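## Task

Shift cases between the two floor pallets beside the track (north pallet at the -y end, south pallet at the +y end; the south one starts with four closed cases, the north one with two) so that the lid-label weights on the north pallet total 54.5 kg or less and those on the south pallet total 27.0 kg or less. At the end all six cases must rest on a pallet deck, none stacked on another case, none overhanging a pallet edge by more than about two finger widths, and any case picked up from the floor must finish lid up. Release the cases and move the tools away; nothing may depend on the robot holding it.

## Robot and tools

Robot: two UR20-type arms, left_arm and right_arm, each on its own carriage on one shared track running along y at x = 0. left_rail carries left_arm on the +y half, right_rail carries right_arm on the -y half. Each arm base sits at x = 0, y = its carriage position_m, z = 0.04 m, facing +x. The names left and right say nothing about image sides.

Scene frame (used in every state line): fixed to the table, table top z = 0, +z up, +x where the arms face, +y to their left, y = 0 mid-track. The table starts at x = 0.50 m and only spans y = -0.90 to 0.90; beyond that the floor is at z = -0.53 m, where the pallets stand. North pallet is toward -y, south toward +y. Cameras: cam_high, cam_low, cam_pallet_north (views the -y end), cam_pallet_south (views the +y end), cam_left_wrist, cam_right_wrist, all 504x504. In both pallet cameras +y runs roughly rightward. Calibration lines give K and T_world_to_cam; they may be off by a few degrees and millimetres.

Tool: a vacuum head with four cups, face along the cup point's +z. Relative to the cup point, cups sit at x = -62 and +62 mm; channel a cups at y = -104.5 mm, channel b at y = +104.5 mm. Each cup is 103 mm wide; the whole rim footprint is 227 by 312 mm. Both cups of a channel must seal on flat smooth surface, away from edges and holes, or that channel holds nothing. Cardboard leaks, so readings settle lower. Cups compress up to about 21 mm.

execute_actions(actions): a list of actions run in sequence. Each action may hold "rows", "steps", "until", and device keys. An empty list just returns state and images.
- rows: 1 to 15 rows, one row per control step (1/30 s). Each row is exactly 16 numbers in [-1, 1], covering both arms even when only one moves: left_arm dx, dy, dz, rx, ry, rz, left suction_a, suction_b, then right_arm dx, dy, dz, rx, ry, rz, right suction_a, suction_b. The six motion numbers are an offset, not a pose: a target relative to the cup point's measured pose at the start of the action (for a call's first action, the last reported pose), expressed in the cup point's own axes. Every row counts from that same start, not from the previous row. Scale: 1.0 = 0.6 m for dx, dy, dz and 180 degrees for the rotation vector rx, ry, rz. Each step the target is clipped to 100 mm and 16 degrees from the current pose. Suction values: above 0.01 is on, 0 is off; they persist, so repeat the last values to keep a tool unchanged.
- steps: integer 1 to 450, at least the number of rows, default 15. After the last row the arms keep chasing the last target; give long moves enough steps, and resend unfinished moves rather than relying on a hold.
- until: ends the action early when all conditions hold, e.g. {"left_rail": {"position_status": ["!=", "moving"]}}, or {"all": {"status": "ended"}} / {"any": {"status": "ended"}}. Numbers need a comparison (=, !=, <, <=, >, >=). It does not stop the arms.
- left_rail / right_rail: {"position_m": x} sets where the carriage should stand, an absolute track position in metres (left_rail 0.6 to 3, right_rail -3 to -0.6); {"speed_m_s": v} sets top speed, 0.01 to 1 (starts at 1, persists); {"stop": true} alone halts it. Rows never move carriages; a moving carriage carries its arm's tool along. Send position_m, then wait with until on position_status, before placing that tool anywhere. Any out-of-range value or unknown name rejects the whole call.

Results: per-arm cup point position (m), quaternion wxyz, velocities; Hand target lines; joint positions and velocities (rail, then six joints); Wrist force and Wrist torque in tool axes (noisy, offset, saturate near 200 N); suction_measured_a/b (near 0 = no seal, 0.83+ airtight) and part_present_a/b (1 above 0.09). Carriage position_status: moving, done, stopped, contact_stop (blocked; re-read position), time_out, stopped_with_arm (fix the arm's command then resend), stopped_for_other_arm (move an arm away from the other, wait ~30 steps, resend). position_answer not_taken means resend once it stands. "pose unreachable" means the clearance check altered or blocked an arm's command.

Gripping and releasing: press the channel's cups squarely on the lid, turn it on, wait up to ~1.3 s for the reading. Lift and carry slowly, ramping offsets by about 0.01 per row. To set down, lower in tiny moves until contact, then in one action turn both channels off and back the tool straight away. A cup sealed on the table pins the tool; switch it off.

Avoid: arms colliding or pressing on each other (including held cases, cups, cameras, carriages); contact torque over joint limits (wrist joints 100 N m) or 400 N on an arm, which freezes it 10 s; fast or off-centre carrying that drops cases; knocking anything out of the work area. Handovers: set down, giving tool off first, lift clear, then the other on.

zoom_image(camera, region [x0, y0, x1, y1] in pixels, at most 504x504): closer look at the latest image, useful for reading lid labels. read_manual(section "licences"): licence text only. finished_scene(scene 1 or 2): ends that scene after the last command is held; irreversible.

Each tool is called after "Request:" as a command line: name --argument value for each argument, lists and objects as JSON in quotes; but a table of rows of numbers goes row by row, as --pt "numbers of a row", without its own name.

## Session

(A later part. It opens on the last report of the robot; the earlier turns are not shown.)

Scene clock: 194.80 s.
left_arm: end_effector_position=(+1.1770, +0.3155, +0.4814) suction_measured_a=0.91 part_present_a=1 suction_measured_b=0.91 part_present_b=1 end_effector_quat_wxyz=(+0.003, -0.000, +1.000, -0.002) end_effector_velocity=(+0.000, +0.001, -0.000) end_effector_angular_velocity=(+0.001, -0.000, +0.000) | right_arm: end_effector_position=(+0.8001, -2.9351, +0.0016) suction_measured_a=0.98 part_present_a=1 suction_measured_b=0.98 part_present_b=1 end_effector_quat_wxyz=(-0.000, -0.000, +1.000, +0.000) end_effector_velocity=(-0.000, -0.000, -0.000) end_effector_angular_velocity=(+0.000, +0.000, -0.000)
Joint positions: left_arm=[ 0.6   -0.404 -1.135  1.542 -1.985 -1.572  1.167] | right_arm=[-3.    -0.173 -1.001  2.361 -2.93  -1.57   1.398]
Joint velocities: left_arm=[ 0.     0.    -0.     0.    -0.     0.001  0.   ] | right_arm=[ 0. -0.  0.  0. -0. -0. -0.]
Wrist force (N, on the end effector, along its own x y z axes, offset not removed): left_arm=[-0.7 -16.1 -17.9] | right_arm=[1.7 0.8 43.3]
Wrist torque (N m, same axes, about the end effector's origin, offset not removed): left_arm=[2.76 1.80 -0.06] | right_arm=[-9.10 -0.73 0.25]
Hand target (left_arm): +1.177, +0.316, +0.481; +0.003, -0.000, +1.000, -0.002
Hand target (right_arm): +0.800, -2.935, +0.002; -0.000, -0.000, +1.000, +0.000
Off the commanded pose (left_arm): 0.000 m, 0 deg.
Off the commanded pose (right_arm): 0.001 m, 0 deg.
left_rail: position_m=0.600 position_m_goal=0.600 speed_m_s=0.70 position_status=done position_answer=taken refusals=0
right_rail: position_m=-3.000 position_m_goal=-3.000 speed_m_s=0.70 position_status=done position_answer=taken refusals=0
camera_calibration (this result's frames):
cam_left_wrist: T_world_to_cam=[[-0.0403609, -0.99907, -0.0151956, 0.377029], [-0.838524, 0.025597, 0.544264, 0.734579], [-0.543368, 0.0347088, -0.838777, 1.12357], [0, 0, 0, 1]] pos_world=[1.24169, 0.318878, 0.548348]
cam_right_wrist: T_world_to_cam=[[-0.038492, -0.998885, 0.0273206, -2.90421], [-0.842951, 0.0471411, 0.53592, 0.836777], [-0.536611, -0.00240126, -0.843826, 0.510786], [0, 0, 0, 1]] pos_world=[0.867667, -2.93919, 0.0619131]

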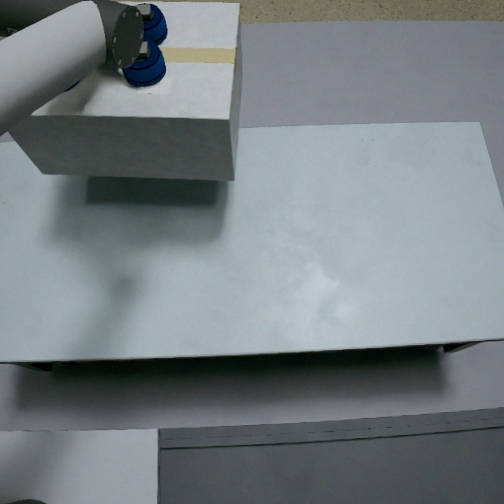

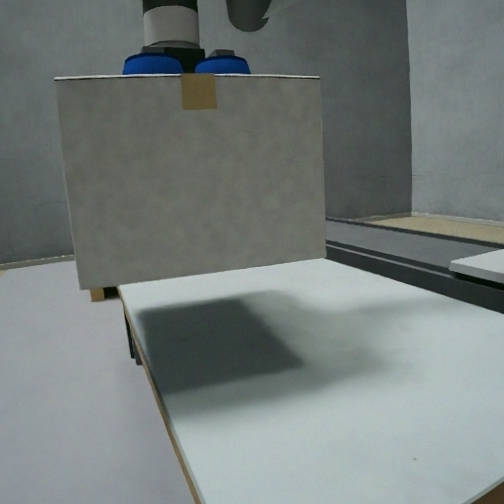

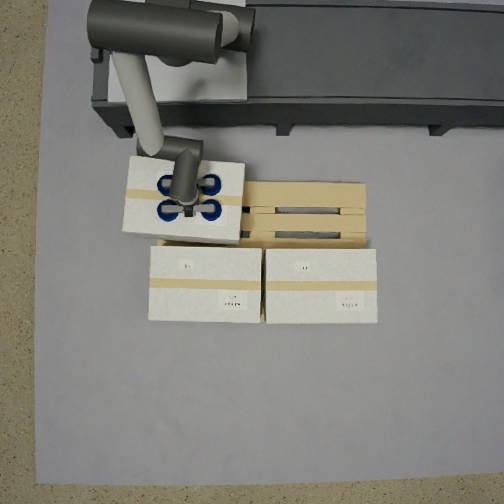

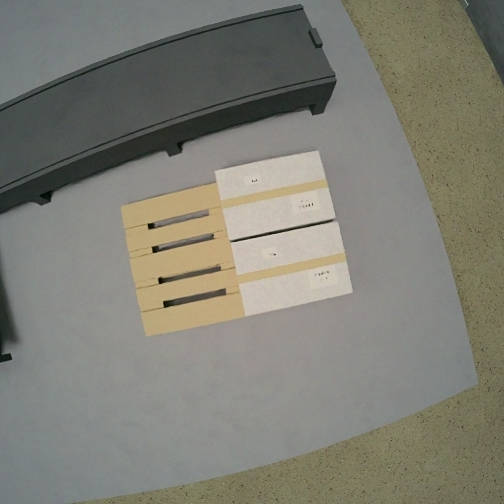

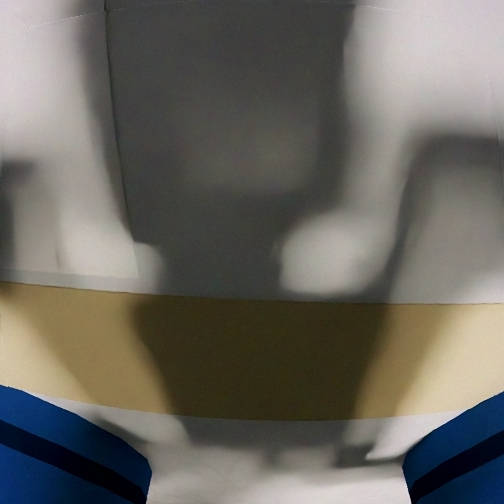

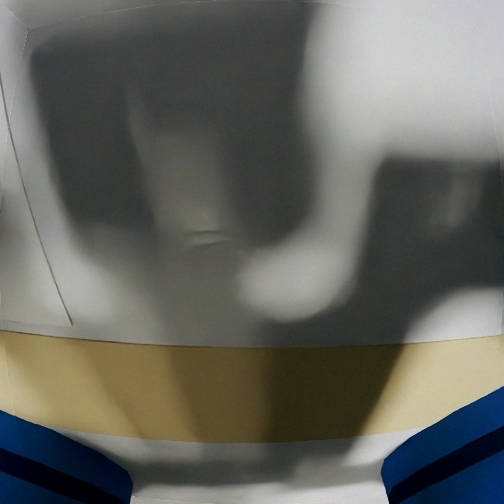

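Request:
execute_actions --actions '[{"rows":[[0.05,-0.05,0.03,0,0,0,1,1,0,0,0.03,0,0,0,1,1],[0.15,-0.15,0.08,0,0,0,1,1,0,0,0.08,0,0,0,1,1],[0.63,-0.526,0.25,0,0,0,1,1,0,0,0.19,0,0,0,1,1]],"steps":75}]'

Scene clock: 205.23 s.
left_arm: end_effector_position=(+0.7997, -0.0006, +0.3307) suction_measured_a=0.91 part_present_a=1 suction_measured_b=0.91 part_present_b=1 end_effector_quat_wxyz=(+0.002, -0.000, +1.000, -0.002) end_effector_velocity=(-0.000, -0.000, -0.000) end_effector_angular_velocity=(+0.000, +0.000, -0.000) | right_arm: end_effector_position=(+0.8000, -2.9351, -0.1126) suction_measured_a=0.98 part_present_a=1 suction_measured_b=0.98 part_present_b=1 end_effector_quat_wxyz=(-0.000, -0.000, +1.000, +0.000) end_effector_velocity=(-0.000, +0.000, -0.000) end_effector_angular_velocity=(+0.000, +0.000, -0.000)
Joint positions: left_arm=[ 0.6   -0.847 -1.254  1.969 -2.291 -1.57   0.724] | right_arm=[-3.    -0.173 -0.816  2.349 -3.104 -1.57   1.398]
Joint velocities: left_arm=[ 0. -0.  0.  0. -0.  0. -0.] | right_arm=[ 0.  0.  0. -0.  0.  0.  0.]
Wrist force (N, on the end effector, along its own x y z axes, offset not removed): left_arm=[-3.5 -2.9 -19.4] | right_arm=[1.2 4.7 41.4]
Wrist torque (N m, same axes, about the end effector's origin, offset not removed): left_arm=[1.29 1.92 -0.53] | right_arm=[-8.51 -0.70 0.01]
Hand target (left_arm): +0.800, -0.001, +0.331; +0.002, -0.000, +1.000, -0.002
Hand target (right_arm): +0.800, -2.935, -0.113; -0.000, -0.000, +1.000, +0.000
Off the commanded pose (left_arm): 0.000 m, 0 deg.
Off the commanded pose (right_arm): 0.000 m, 0 deg.
left_rail: position_m=0.600 position_m_goal=0.600 speed_m_s=0.70 position_status=done position_answer=taken refusals=0
right_rail: position_m=-3.000 position_m_goal=-3.000 speed_m_s=0.70 position_status=done position_answer=taken refusals=0
camera_calibration (this result's frames):
cam_left_wrist: T_world_to_cam=[[-0.0403714, -0.999077, -0.0146564, 0.0435189], [-0.838113, 0.0258737, 0.544883, 0.507787], [-0.544001, 0.0342814, -0.838384, 0.803471], [0, 0, 0, 1]] pos_world=[0.864429, 0.00279635, 0.39757]
cam_right_wrist: T_world_to_cam=[[-0.038492, -0.998885, 0.0273206, -2.90109], [-0.842952, 0.0471411, 0.535919, 0.897901], [-0.53661, -0.00240133, -0.843827, 0.414429], [0, 0, 0, 1]] pos_world=[0.867606, -2.93919, -0.0522369]

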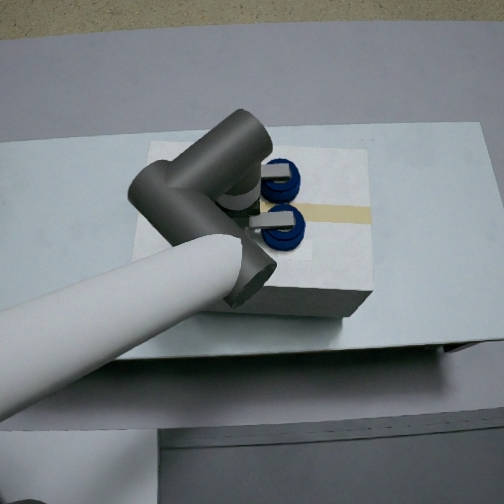

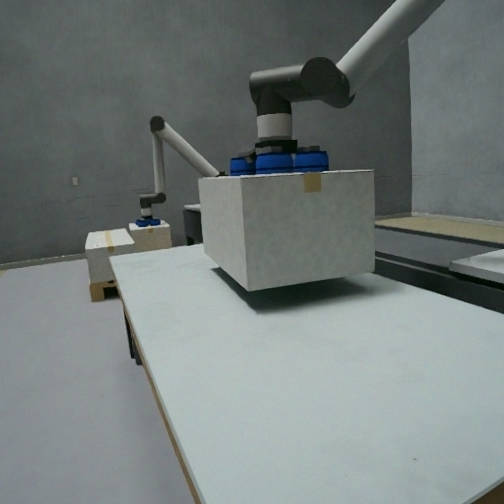

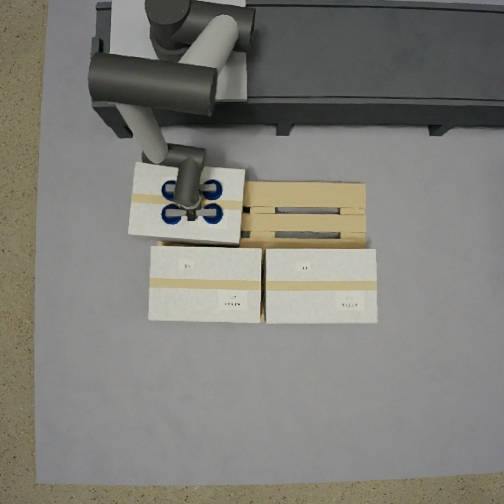

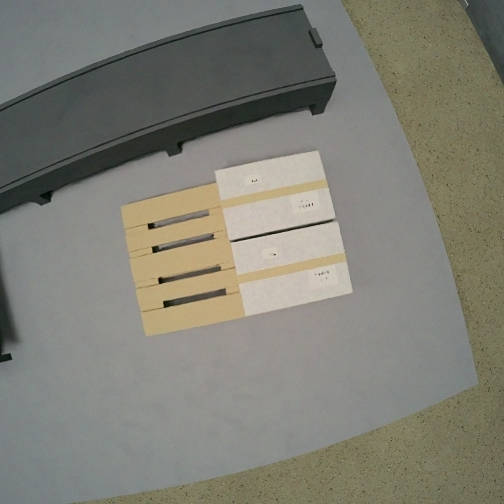

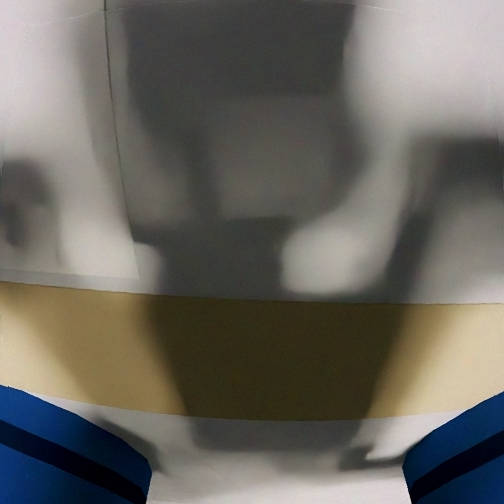

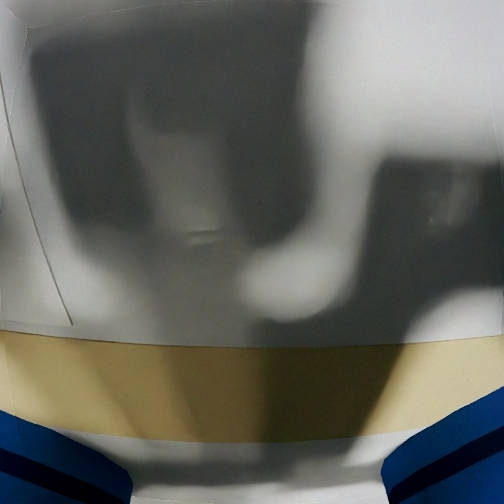

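Request:
execute_actions --actions '[{"rows":[[0,0,0.03,0,0,0,1,1,-0.01,0.04,0,0,0,0,1,1],[0,0,0.06,0,0,0,1,1,-0.02,0.08,0,0,0,0,1,1],[0,0,0.085,0,0,0,1,1,-0.033,0.167,0,0,0,0,1,1]],"steps":45}]'

Scene clock: 214.77 s.
left_arm: end_effector_position=(+0.7999, -0.0007, +0.2797) suction_measured_a=0.91 part_present_a=1 suction_measured_b=0.91 part_present_b=1 end_effector_quat_wxyz=(+0.002, -0.000, +1.000, -0.002) end_effector_velocity=(+0.000, +0.000, -0.000) end_effector_angular_velocity=(+0.000, +0.000, +0.000) | right_arm: end_effector_position=(+0.8198, -2.8348, -0.1125) suction_measured_a=0.98 part_present_a=1 suction_measured_b=0.98 part_present_b=1 end_effector_quat_wxyz=(-0.000, -0.000, +1.000, +0.000) end_effector_velocity=(+0.000, +0.000, +0.000) end_effector_angular_velocity=(-0.000, +0.000, +0.000)
Joint positions: left_arm=[ 0.6   -0.847 -1.21   1.997 -2.363 -1.57   0.724] | right_arm=[-3.    -0.044 -0.812  2.301 -3.06  -1.57   1.526]
Joint velocities: left_arm=[ 0.  0.  0.  0. -0. -0.  0.] | right_arm=[ 0.  0.  0. -0.  0. -0.  0.]
Wrist force (N, on the end effector, along its own x y z axes, offset not removed): left_arm=[-9.8 -1.2 -21.0] | right_arm=[1.0 -0.6 43.3]
Wrist torque (N m, same axes, about the end effector's origin, offset not removed): left_arm=[1.28 2.86 -0.39] | right_arm=[-9.28 -0.71 0.22]
Hand target (left_arm): +0.800, -0.001, +0.280; +0.002, -0.000, +1.000, -0.002
Hand target (right_arm): +0.820, -2.835, -0.113; -0.000, -0.000, +1.000, +0.000
Off the commanded pose (left_arm): 0.000 m, 0 deg.
Off the commanded pose (right_arm): 0.000 m, 0 deg.
left_rail: position_m=0.600 position_m_goal=0.600 speed_m_s=0.70 position_status=done position_answer=taken refusals=0
right_rail: position_m=-3.000 position_m_goal=-3.000 speed_m_s=0.70 position_status=done position_answer=taken refusals=0
camera_calibration (this result's frames):
cam_left_wrist: T_world_to_cam=[[-0.0403947, -0.999076, -0.0146784, 0.0426648], [-0.83813, 0.0258823, 0.544857, 0.535752], [-0.543973, 0.0343117, -0.838401, 0.760824], [0, 0, 0, 1]] pos_world=[0.864621, 0.00265365, 0.346594]
cam_right_wrist: T_world_to_cam=[[-0.0384922, -0.998885, 0.027333, -2.80016], [-0.842892, 0.0471482, 0.536013, 0.909795], [-0.536704, -0.0024065, -0.843767, 0.425342], [0, 0, 0, 1]] pos_world=[0.887358, -2.83891, -0.0522352]

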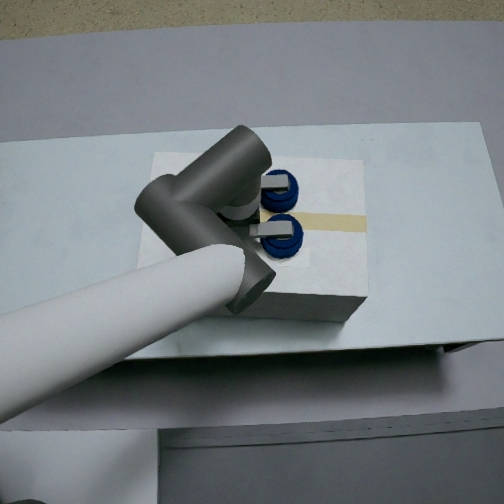

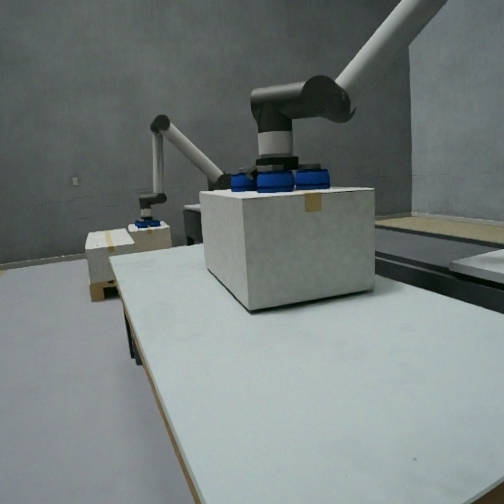

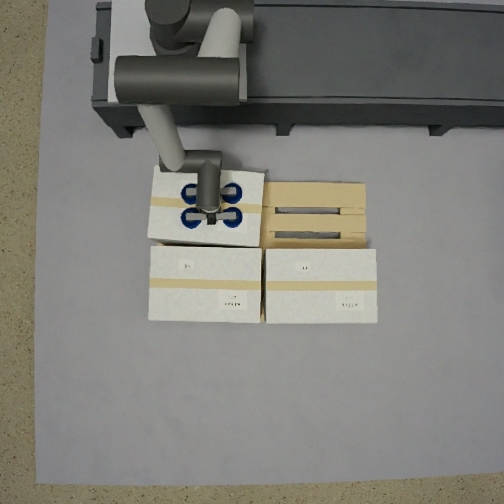

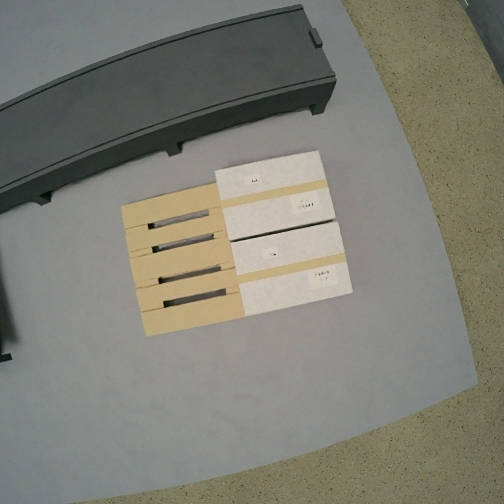

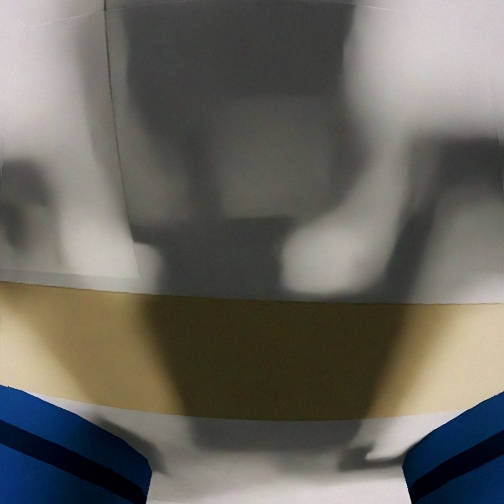

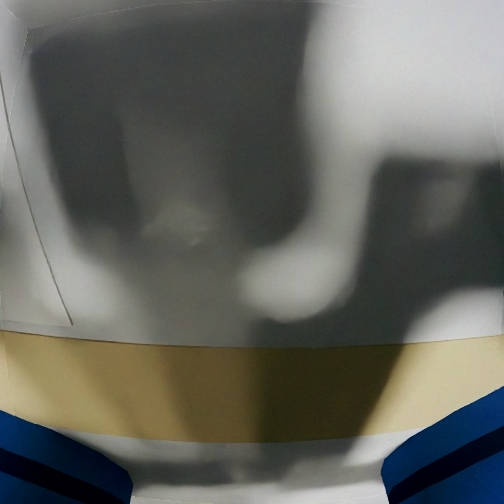

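Aligned. Lower both in small steps.

Request:
execute_actions --actions '[{"rows":[[0,0,0.01,0,0,0,1,1,0,0,0.02,0,0,0,1,1],[0,0,0.015,0,0,0,1,1,0,0,0.04,0,0,0,1,1]],"steps":20}]'

Scene clock: 220.03 s.
left_arm: end_effector_position=(+0.8000, -0.0007, +0.2708) suction_measured_a=0.91 part_present_a=1 suction_measured_b=0.91 part_present_b=1 end_effector_quat_wxyz=(+0.002, -0.000, +1.000, -0.002) end_effector_velocity=(+0.000, -0.000, -0.001) end_effector_angular_velocity=(-0.000, -0.000, -0.000) | right_arm: end_effector_position=(+0.8197, -2.8348, -0.1363) suction_measured_a=0.98 part_present_a=1 suction_measured_b=0.98 part_present_b=1 end_effector_quat_wxyz=(-0.000, -0.000, +1.000, +0.000) end_effector_velocity=(+0.000, -0.000, -0.002) end_effector_angular_velocity=(-0.000, -0.000, -0.000)
Joint positions: left_arm=[ 0.6   -0.847 -1.202  2.001 -2.376 -1.57   0.724] | right_arm=[-3.    -0.044 -0.776  2.296 -3.091 -1.57   1.526]
Joint velocities: left_arm=[ 0.     0.     0.001  0.    -0.001  0.     0.   ] | right_arm=[ 0.    -0.     0.003 -0.001 -0.003  0.     0.   ]
Wrist force (N, on the end effector, along its own x y z axes, offset not removed): left_arm=[-3.5 -5.1 -19.9] | right_arm=[0.1 0.5 41.0]
Wrist torque (N m, same axes, about the end effector's origin, offset not removed): left_arm=[0.94 1.86 -0.38] | right_arm=[-9.06 -0.59 0.20]
Hand target (left_arm): +0.800, -0.001, +0.271; +0.002, -0.000, +1.000, -0.002
Hand target (right_arm): +0.820, -2.835, -0.137; -0.000, -0.000, +1.000, +0.000
Off the commanded pose (left_arm): 0.000 m, 0 deg.
Off the commanded pose (right_arm): 0.000 m, 0 deg.
left_rail: position_m=0.600 position_m_goal=0.600 speed_m_s=0.70 position_status=done position_answer=taken refusals=0
right_rail: position_m=-3.000 position_m_goal=-3.000 speed_m_s=0.70 position_status=done position_answer=taken refusals=0
camera_calibration (this result's frames):
cam_left_wrist: T_world_to_cam=[[-0.0403784, -0.999077, -0.0146484, 0.0424966], [-0.838112, 0.0258838, 0.544883, 0.540614], [-0.544001, 0.0342785, -0.838384, 0.753398], [0, 0, 0, 1]] pos_world=[0.864661, 0.00263884, 0.337688]
cam_right_wrist: T_world_to_cam=[[-0.0384952, -0.998883, 0.0273845, -2.7995], [-0.842883, 0.0471784, 0.536025, 0.922585], [-0.536719, -0.00244756, -0.843758, 0.40518], [0, 0, 0, 1]] pos_world=[0.887331, -2.83891, -0.0759923]

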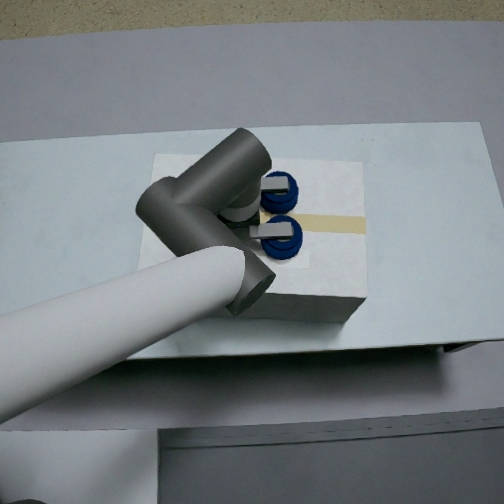

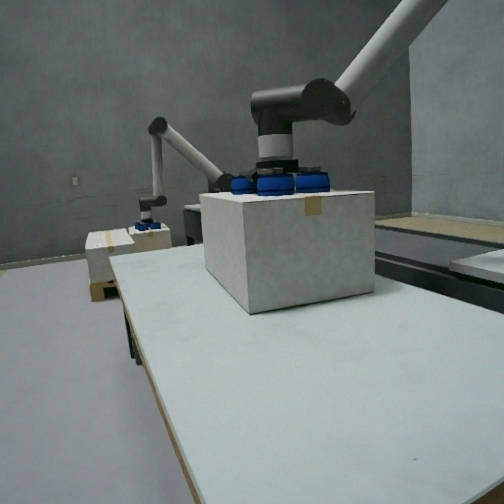

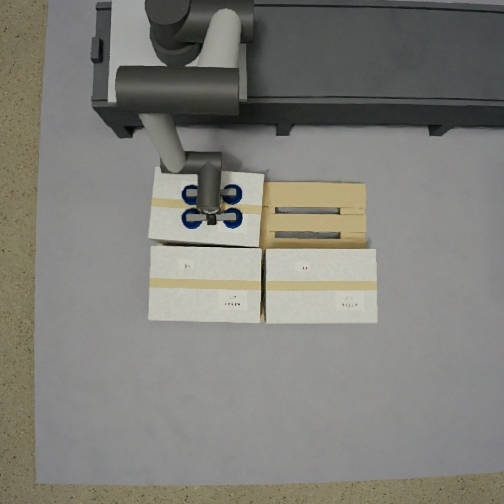

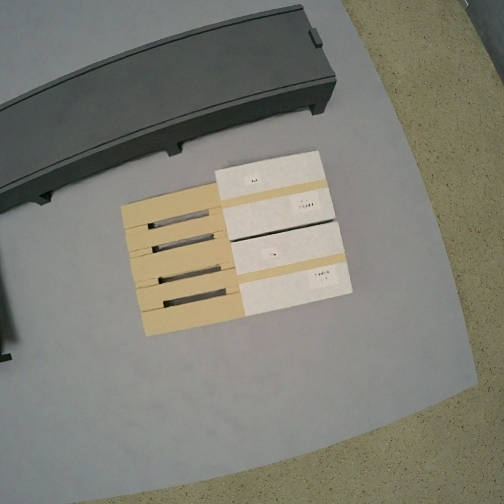

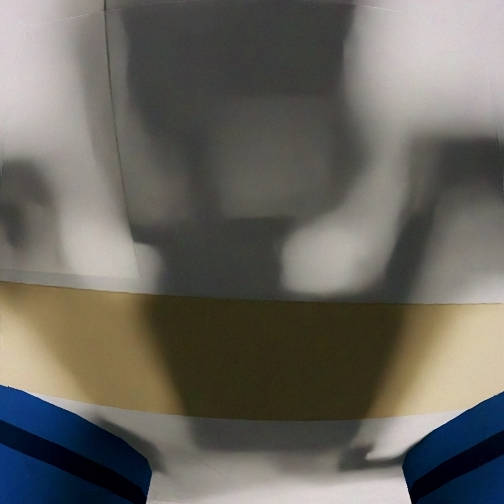

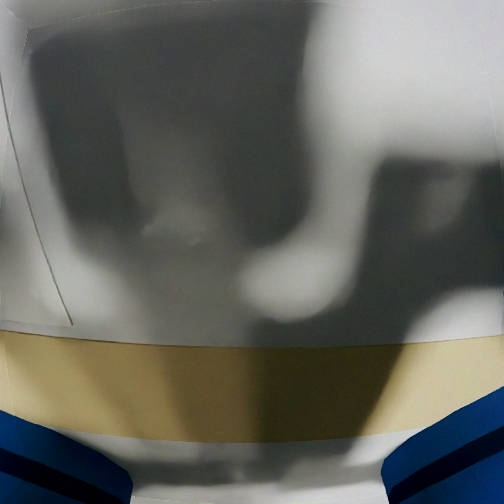

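Request:
execute_actions --actions '[{"rows":[[0,0,0.01,0,0,0,1,1,0,0,0.01,0,0,0,1,1]],"steps":20}]'

Scene clock: 223.23 s.
left_arm: end_effector_position=(+0.8002, -0.0009, +0.2658) suction_measured_a=0.91 part_present_a=1 suction_measured_b=0.91 part_present_b=1 end_effector_quat_wxyz=(+0.003, -0.000, +1.000, -0.002) end_effector_velocity=(-0.000, +0.000, -0.001) end_effector_angular_velocity=(+0.000, +0.000, -0.000) | right_arm: end_effector_position=(+0.8197, -2.8348, -0.1423) suction_measured_a=0.98 part_present_a=1 suction_measured_b=0.98 part_present_b=1 end_effector_quat_wxyz=(-0.000, -0.000, +1.000, +0.000) end_effector_velocity=(+0.000, -0.000, -0.000) end_effector_angular_velocity=(-0.000, -0.000, +0.000)
Joint positions: left_arm=[ 0.6   -0.847 -1.197  2.004 -2.384 -1.57   0.724] | right_arm=[-3.    -0.044 -0.766  2.294 -3.098 -1.57   1.526]
Joint velocities: left_arm=[ 0.     0.     0.001  0.001 -0.001  0.     0.   ] | right_arm=[ 0.     0.     0.001 -0.    -0.001 -0.    -0.   ]
Wrist force (N, on the end effector, along its own x y z axes, offset not removed): left_arm=[14.5 58.7 -200.0] | right_arm=[-4.0 1.4 37.9]
Wrist torque (N m, same axes, about the end effector's origin, offset not removed): left_arm=[-12.13 18.06 1.58] | right_arm=[-9.07 0.04 0.12]
Hand target (left_arm): +0.800, -0.001, +0.265; +0.002, -0.000, +1.000, -0.002
Hand target (right_arm): +0.820, -2.835, -0.142; -0.000, -0.000, +1.000, +0.000
Off the commanded pose (left_arm): 0.001 m, 0 deg.
Off the commanded pose (right_arm): 0.000 m, 0 deg.
left_rail: position_m=0.600 position_m_goal=0.600 speed_m_s=0.70 position_status=done position_answer=taken refusals=0
right_rail: position_m=-3.000 position_m_goal=-3.000 speed_m_s=0.70 position_status=done position_answer=taken refusals=0
camera_calibration (this result's frames):
cam_left_wrist: T_world_to_cam=[[-0.0404346, -0.999085, -0.0139248, 0.042084], [-0.838549, 0.0263528, 0.544188, 0.544034], [-0.543323, 0.0336807, -0.838848, 0.748956], [0, 0, 0, 1]] pos_world=[0.864827, 0.00248332, 0.332789]
cam_right_wrist: T_world_to_cam=[[-0.0384789, -0.998886, 0.0273325, -2.79937], [-0.842884, 0.0471368, 0.536026, 0.92566], [-0.536717, -0.00241242, -0.843759, 0.400255], [0, 0, 0, 1]] pos_world=[0.887332, -2.83891, -0.0819456]

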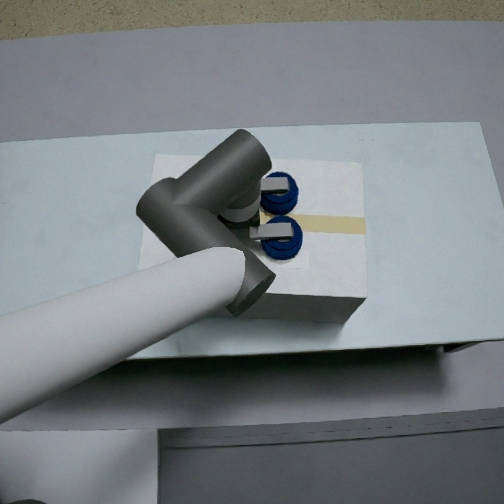

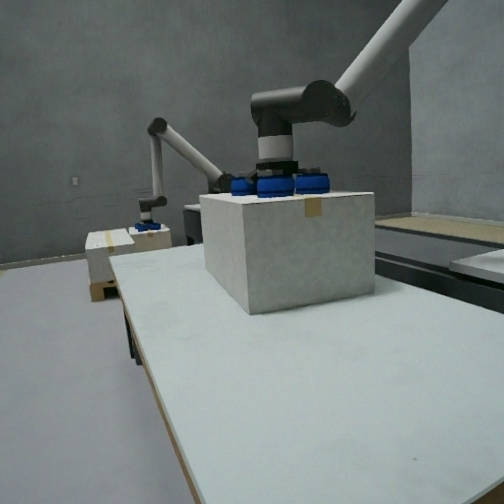

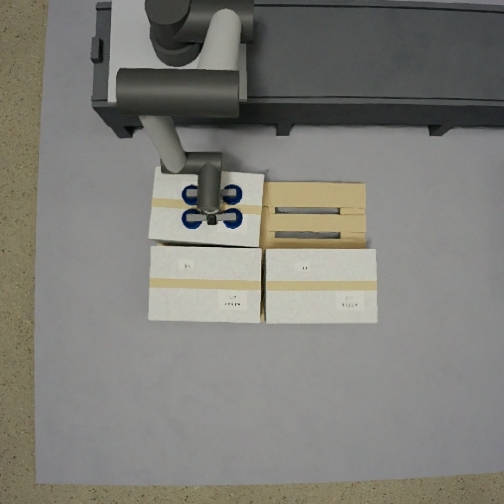

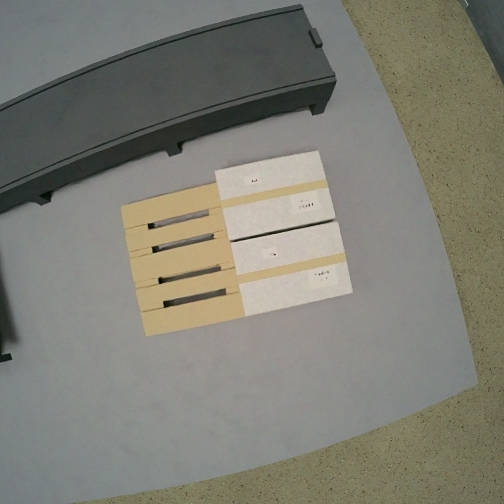

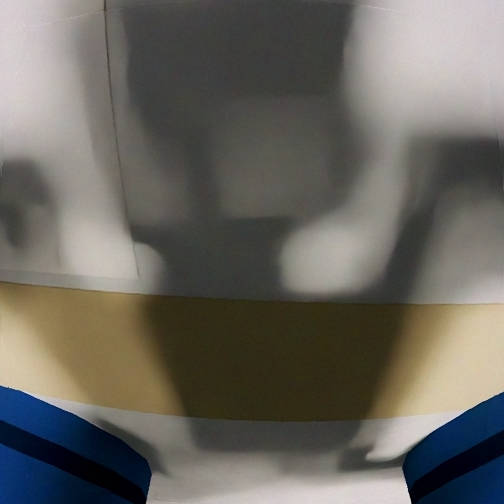

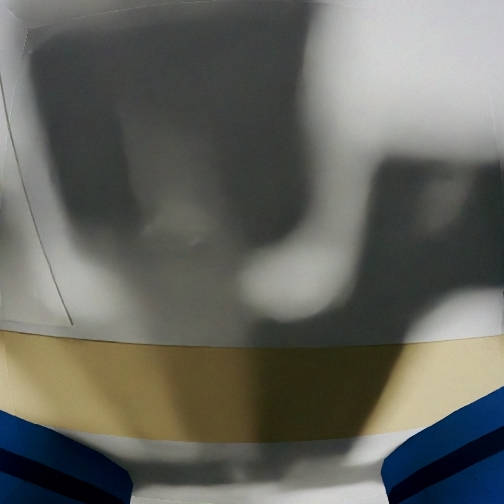

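Left touched: release it now. Right: 3 mm more.

Request:
execute_actions --actions '[{"rows":[[0,0,-0.1,0,0,0,0,0,0,0,0.005,0,0,0,1,1],[0,0,-0.5,0,0,0,0,0,0,0,0.008,0,0,0,1,1]],"steps":30}]'

Scene clock: 236.30 s.
left_arm: end_effector_position=(+0.8002, -0.0010, +0.2671) suction_measured_a=0.91 part_present_a=1 suction_measured_b=0.91 part_present_b=1 end_effector_quat_wxyz=(+0.002, -0.000, +1.000, -0.002) end_effector_velocity=(+0.000, +0.000, -0.000) end_effector_angular_velocity=(+0.000, +0.000, -0.000) | right_arm: end_effector_position=(+0.8194, -2.8348, -0.1436) suction_measured_a=0.98 part_present_a=1 suction_measured_b=0.98 part_present_b=1 end_effector_quat_wxyz=(+0.001, -0.000, +1.000, +0.000) end_effector_velocity=(-0.000, +0.000, -0.000) end_effector_angular_velocity=(-0.000, +0.000, +0.000)
Joint positions: left_arm=[ 0.6   -0.847 -1.198  2.003 -2.382 -1.57   0.724] | right_arm=[-3.    -0.044 -0.764  2.295 -3.103 -1.57   1.526]
Joint velocities: left_arm=[ 0.  0.  0. -0. -0.  0.  0.] | right_arm=[ 0.  0.  0. -0. -0. -0. -0.]
Wrist force (N, on the end effector, along its own x y z axes, offset not removed): left_arm=[2.9 7.5 -65.1] | right_arm=[26.6 20.3 -43.1]
Wrist torque (N m, same axes, about the end effector's origin, offset not removed): left_arm=[-11.11 11.65 0.02] | right_arm=[-0.74 -2.63 1.92]
Hand target (left_arm): +0.800, -0.001, +0.267; +0.002, -0.000, +1.000, -0.002
Hand target (right_arm): +0.819, -2.835, -0.144; +0.001, -0.000, +1.000, +0.000
Off the commanded pose (left_arm): 0.299 m, 0 deg.
Off the commanded pose (right_arm): 0.004 m, 0 deg.
FORCE FAULT: contact force on the left arm reached its limit, and that arm stopped for 10 seconds. FORCE FAULT: contact force on the right arm reached its limit, and that arm stopped for 10 seconds. On each arm, the contact can be on any part of the arm, not only on its tool. Those arms' remaining commands of this call were not run. Those arms hold still and accept commands again. Move each arm away from its contact; if what an arm grips holds it there, let go first. An arm that pushes or pulls that hard again can be faulted again.
left_rail: position_m=0.600 position_m_goal=0.600 speed_m_s=0.70 position_status=done position_answer=taken refusals=0
right_rail: position_m=-3.000 position_m_goal=-3.000 speed_m_s=0.70 position_status=done position_answer=taken refusals=0
camera_calibration (this result's frames):
cam_left_wrist: T_world_to_cam=[[-0.0404319, -0.999082, -0.014139, 0.0420666], [-0.838415, 0.0262255, 0.544401, 0.543258], [-0.54353, 0.0338655, -0.838706, 0.750176], [0, 0, 0, 1]] pos_world=[0.86492, 0.00237569, 0.334022]
cam_right_wrist: T_world_to_cam=[[-0.0385085, -0.998879, 0.027541, -2.79925], [-0.843694, 0.0472697, 0.534739, 0.92689], [-0.535442, -0.00264412, -0.844568, 0.397143], [0, 0, 0, 1]] pos_world=[0.886863, -2.83887, -0.0831369]

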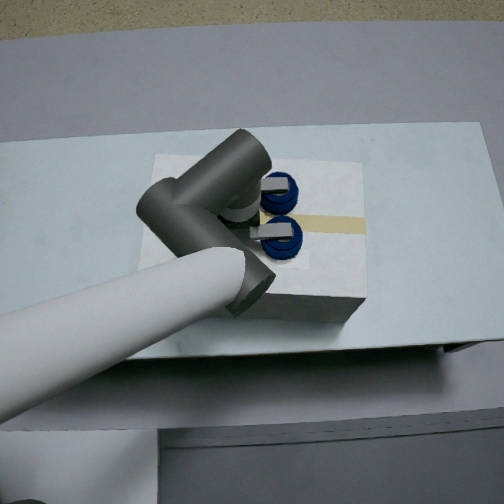

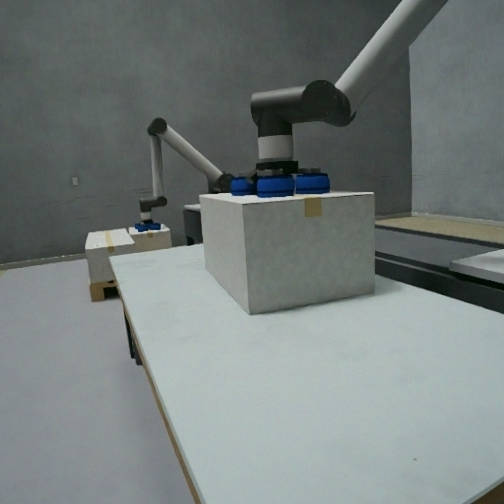

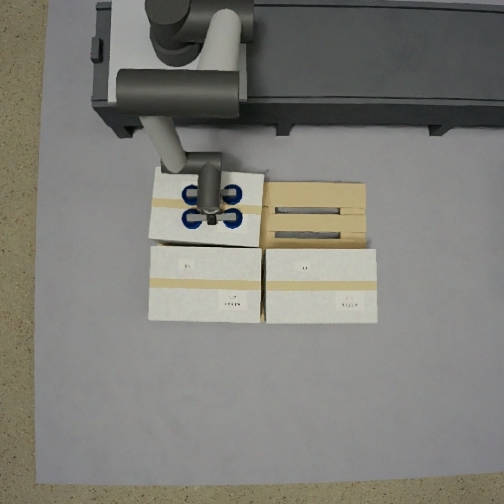

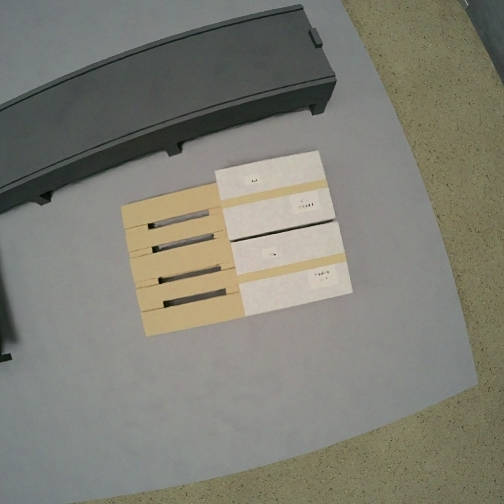

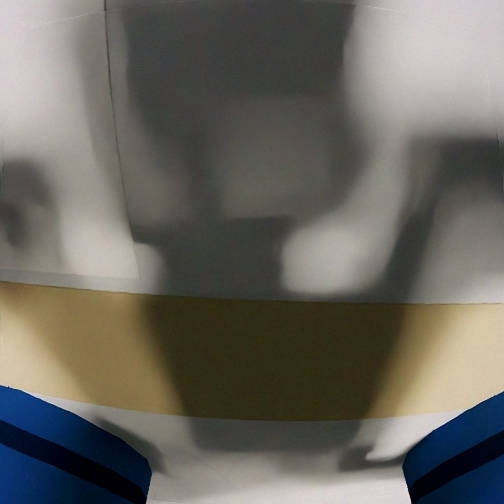

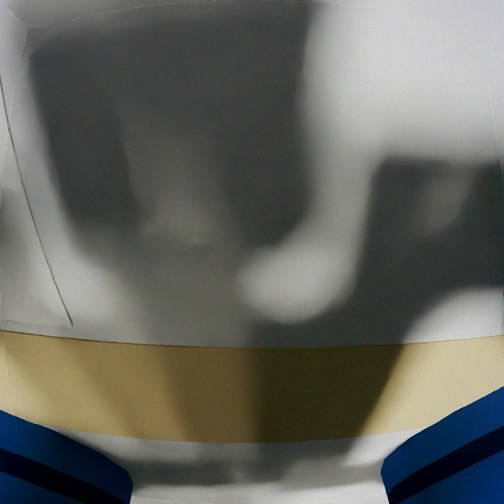

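Both are down. Release both and lift.

Request:
execute_actions --actions '[{"rows":[[0,0,-0.1,0,0,0,0,0,0,0,-0.1,0,0,0,0,0],[0,0,-0.5,0,0,0,0,0,0,0,-1,0,0,0,0,0]],"steps":60}]'

Scene clock: 242.77 s.
left_arm: end_effector_position=(+0.7989, -0.0001, +0.5670) suction_measured_a=0.00 part_present_a=0 suction_measured_b=0.00 part_present_b=0 end_effector_quat_wxyz=(+0.002, -0.000, +1.000, -0.002) end_effector_velocity=(-0.000, +0.000, +0.000) end_effector_angular_velocity=(-0.000, -0.000, -0.000) | right_arm: end_effector_position=(+0.8185, -2.8346, +0.4568) suction_measured_a=0.01 part_present_a=0 suction_measured_b=0.01 part_present_b=0 end_effector_quat_wxyz=(+0.001, -0.000, +1.000, +0.000) end_effector_velocity=(+0.000, -0.000, +0.002) end_effector_angular_velocity=(+0.000, +0.001, +0.000)
Joint positions: left_arm=[ 0.6   -0.847 -1.406  1.789 -1.961 -1.57   0.723] | right_arm=[-3.    -0.044 -1.528  2.097 -2.141 -1.57   1.526]
Joint velocities: left_arm=[ 0. -0. -0. -0.  0.  0. -0.] | right_arm=[ 0.    -0.    -0.001 -0.002  0.005 -0.    -0.   ]
Wrist force (N, on the end effector, along its own x y z axes, offset not removed): left_arm=[-0.6 0.1 -1.3] | right_arm=[3.9 1.7 -3.1]
Wrist torque (N m, same axes, about the end effector's origin, offset not removed): left_arm=[0.44 0.47 -0.46] | right_arm=[0.70 -0.22 0.26]
Hand target (left_arm): +0.799, -0.000, +0.567; +0.002, -0.000, +1.000, -0.002
Hand target (right_arm): +0.819, -2.835, +0.457; +0.001, -0.000, +1.000, +0.000
Off the commanded pose (left_arm): 0.001 m, 0 deg.
Off the commanded pose (right_arm): 0.001 m, 0 deg.
left_rail: position_m=0.600 position_m_goal=0.600 speed_m_s=0.70 position_status=done position_answer=taken refusals=0
right_rail: position_m=-3.000 position_m_goal=-3.000 speed_m_s=0.70 position_status=done position_answer=taken refusals=0
camera_calibration (this result's frames):
cam_left_wrist: T_world_to_cam=[[-0.0404317, -0.999082, -0.0141448, 0.0471431], [-0.838412, 0.026222, 0.544406, 0.378823], [-0.543536, 0.0338704, -0.838702, 1.00096], [0, 0, 0, 1]] pos_world=[0.863571, 0.00326349, 0.633938]
cam_right_wrist: T_world_to_cam=[[-0.0385114, -0.998879, 0.027539, -2.81561], [-0.843725, 0.0472709, 0.534691, 0.605168], [-0.535393, -0.00264365, -0.844599, 0.903697], [0, 0, 0, 1]] pos_world=[0.885995, -2.83867, 0.517223]

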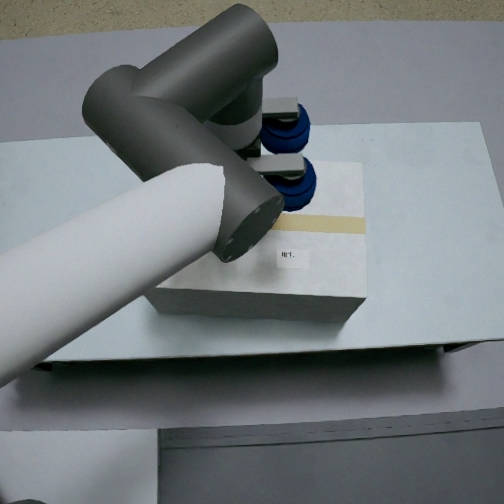

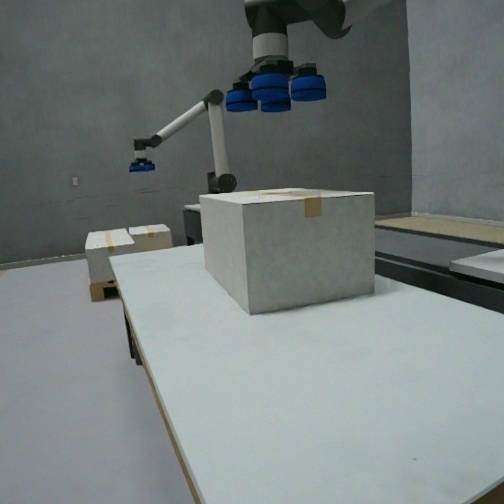

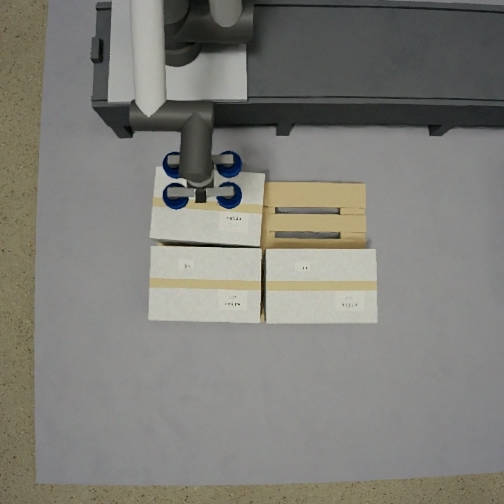

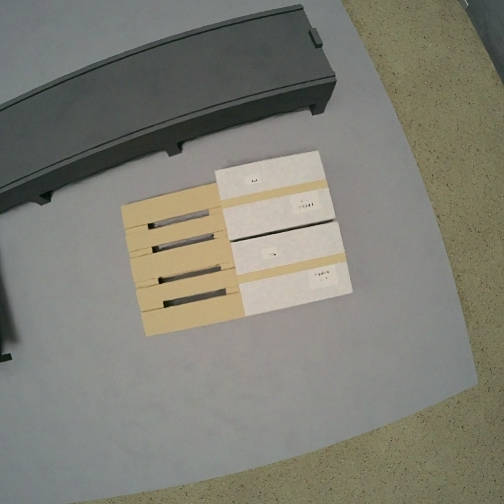

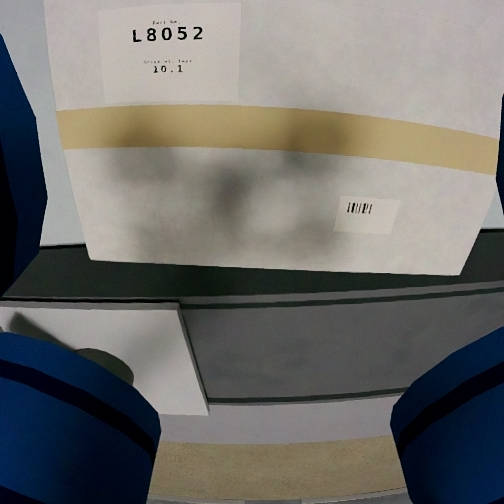

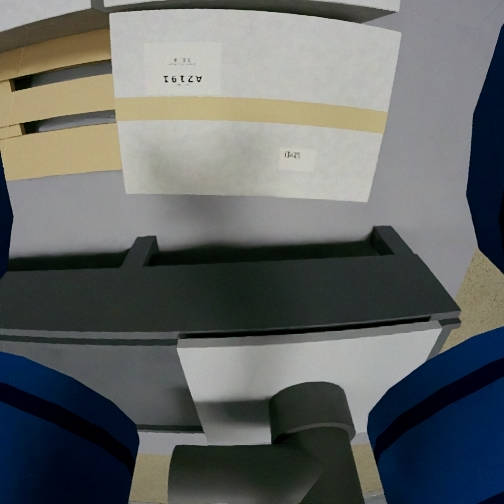

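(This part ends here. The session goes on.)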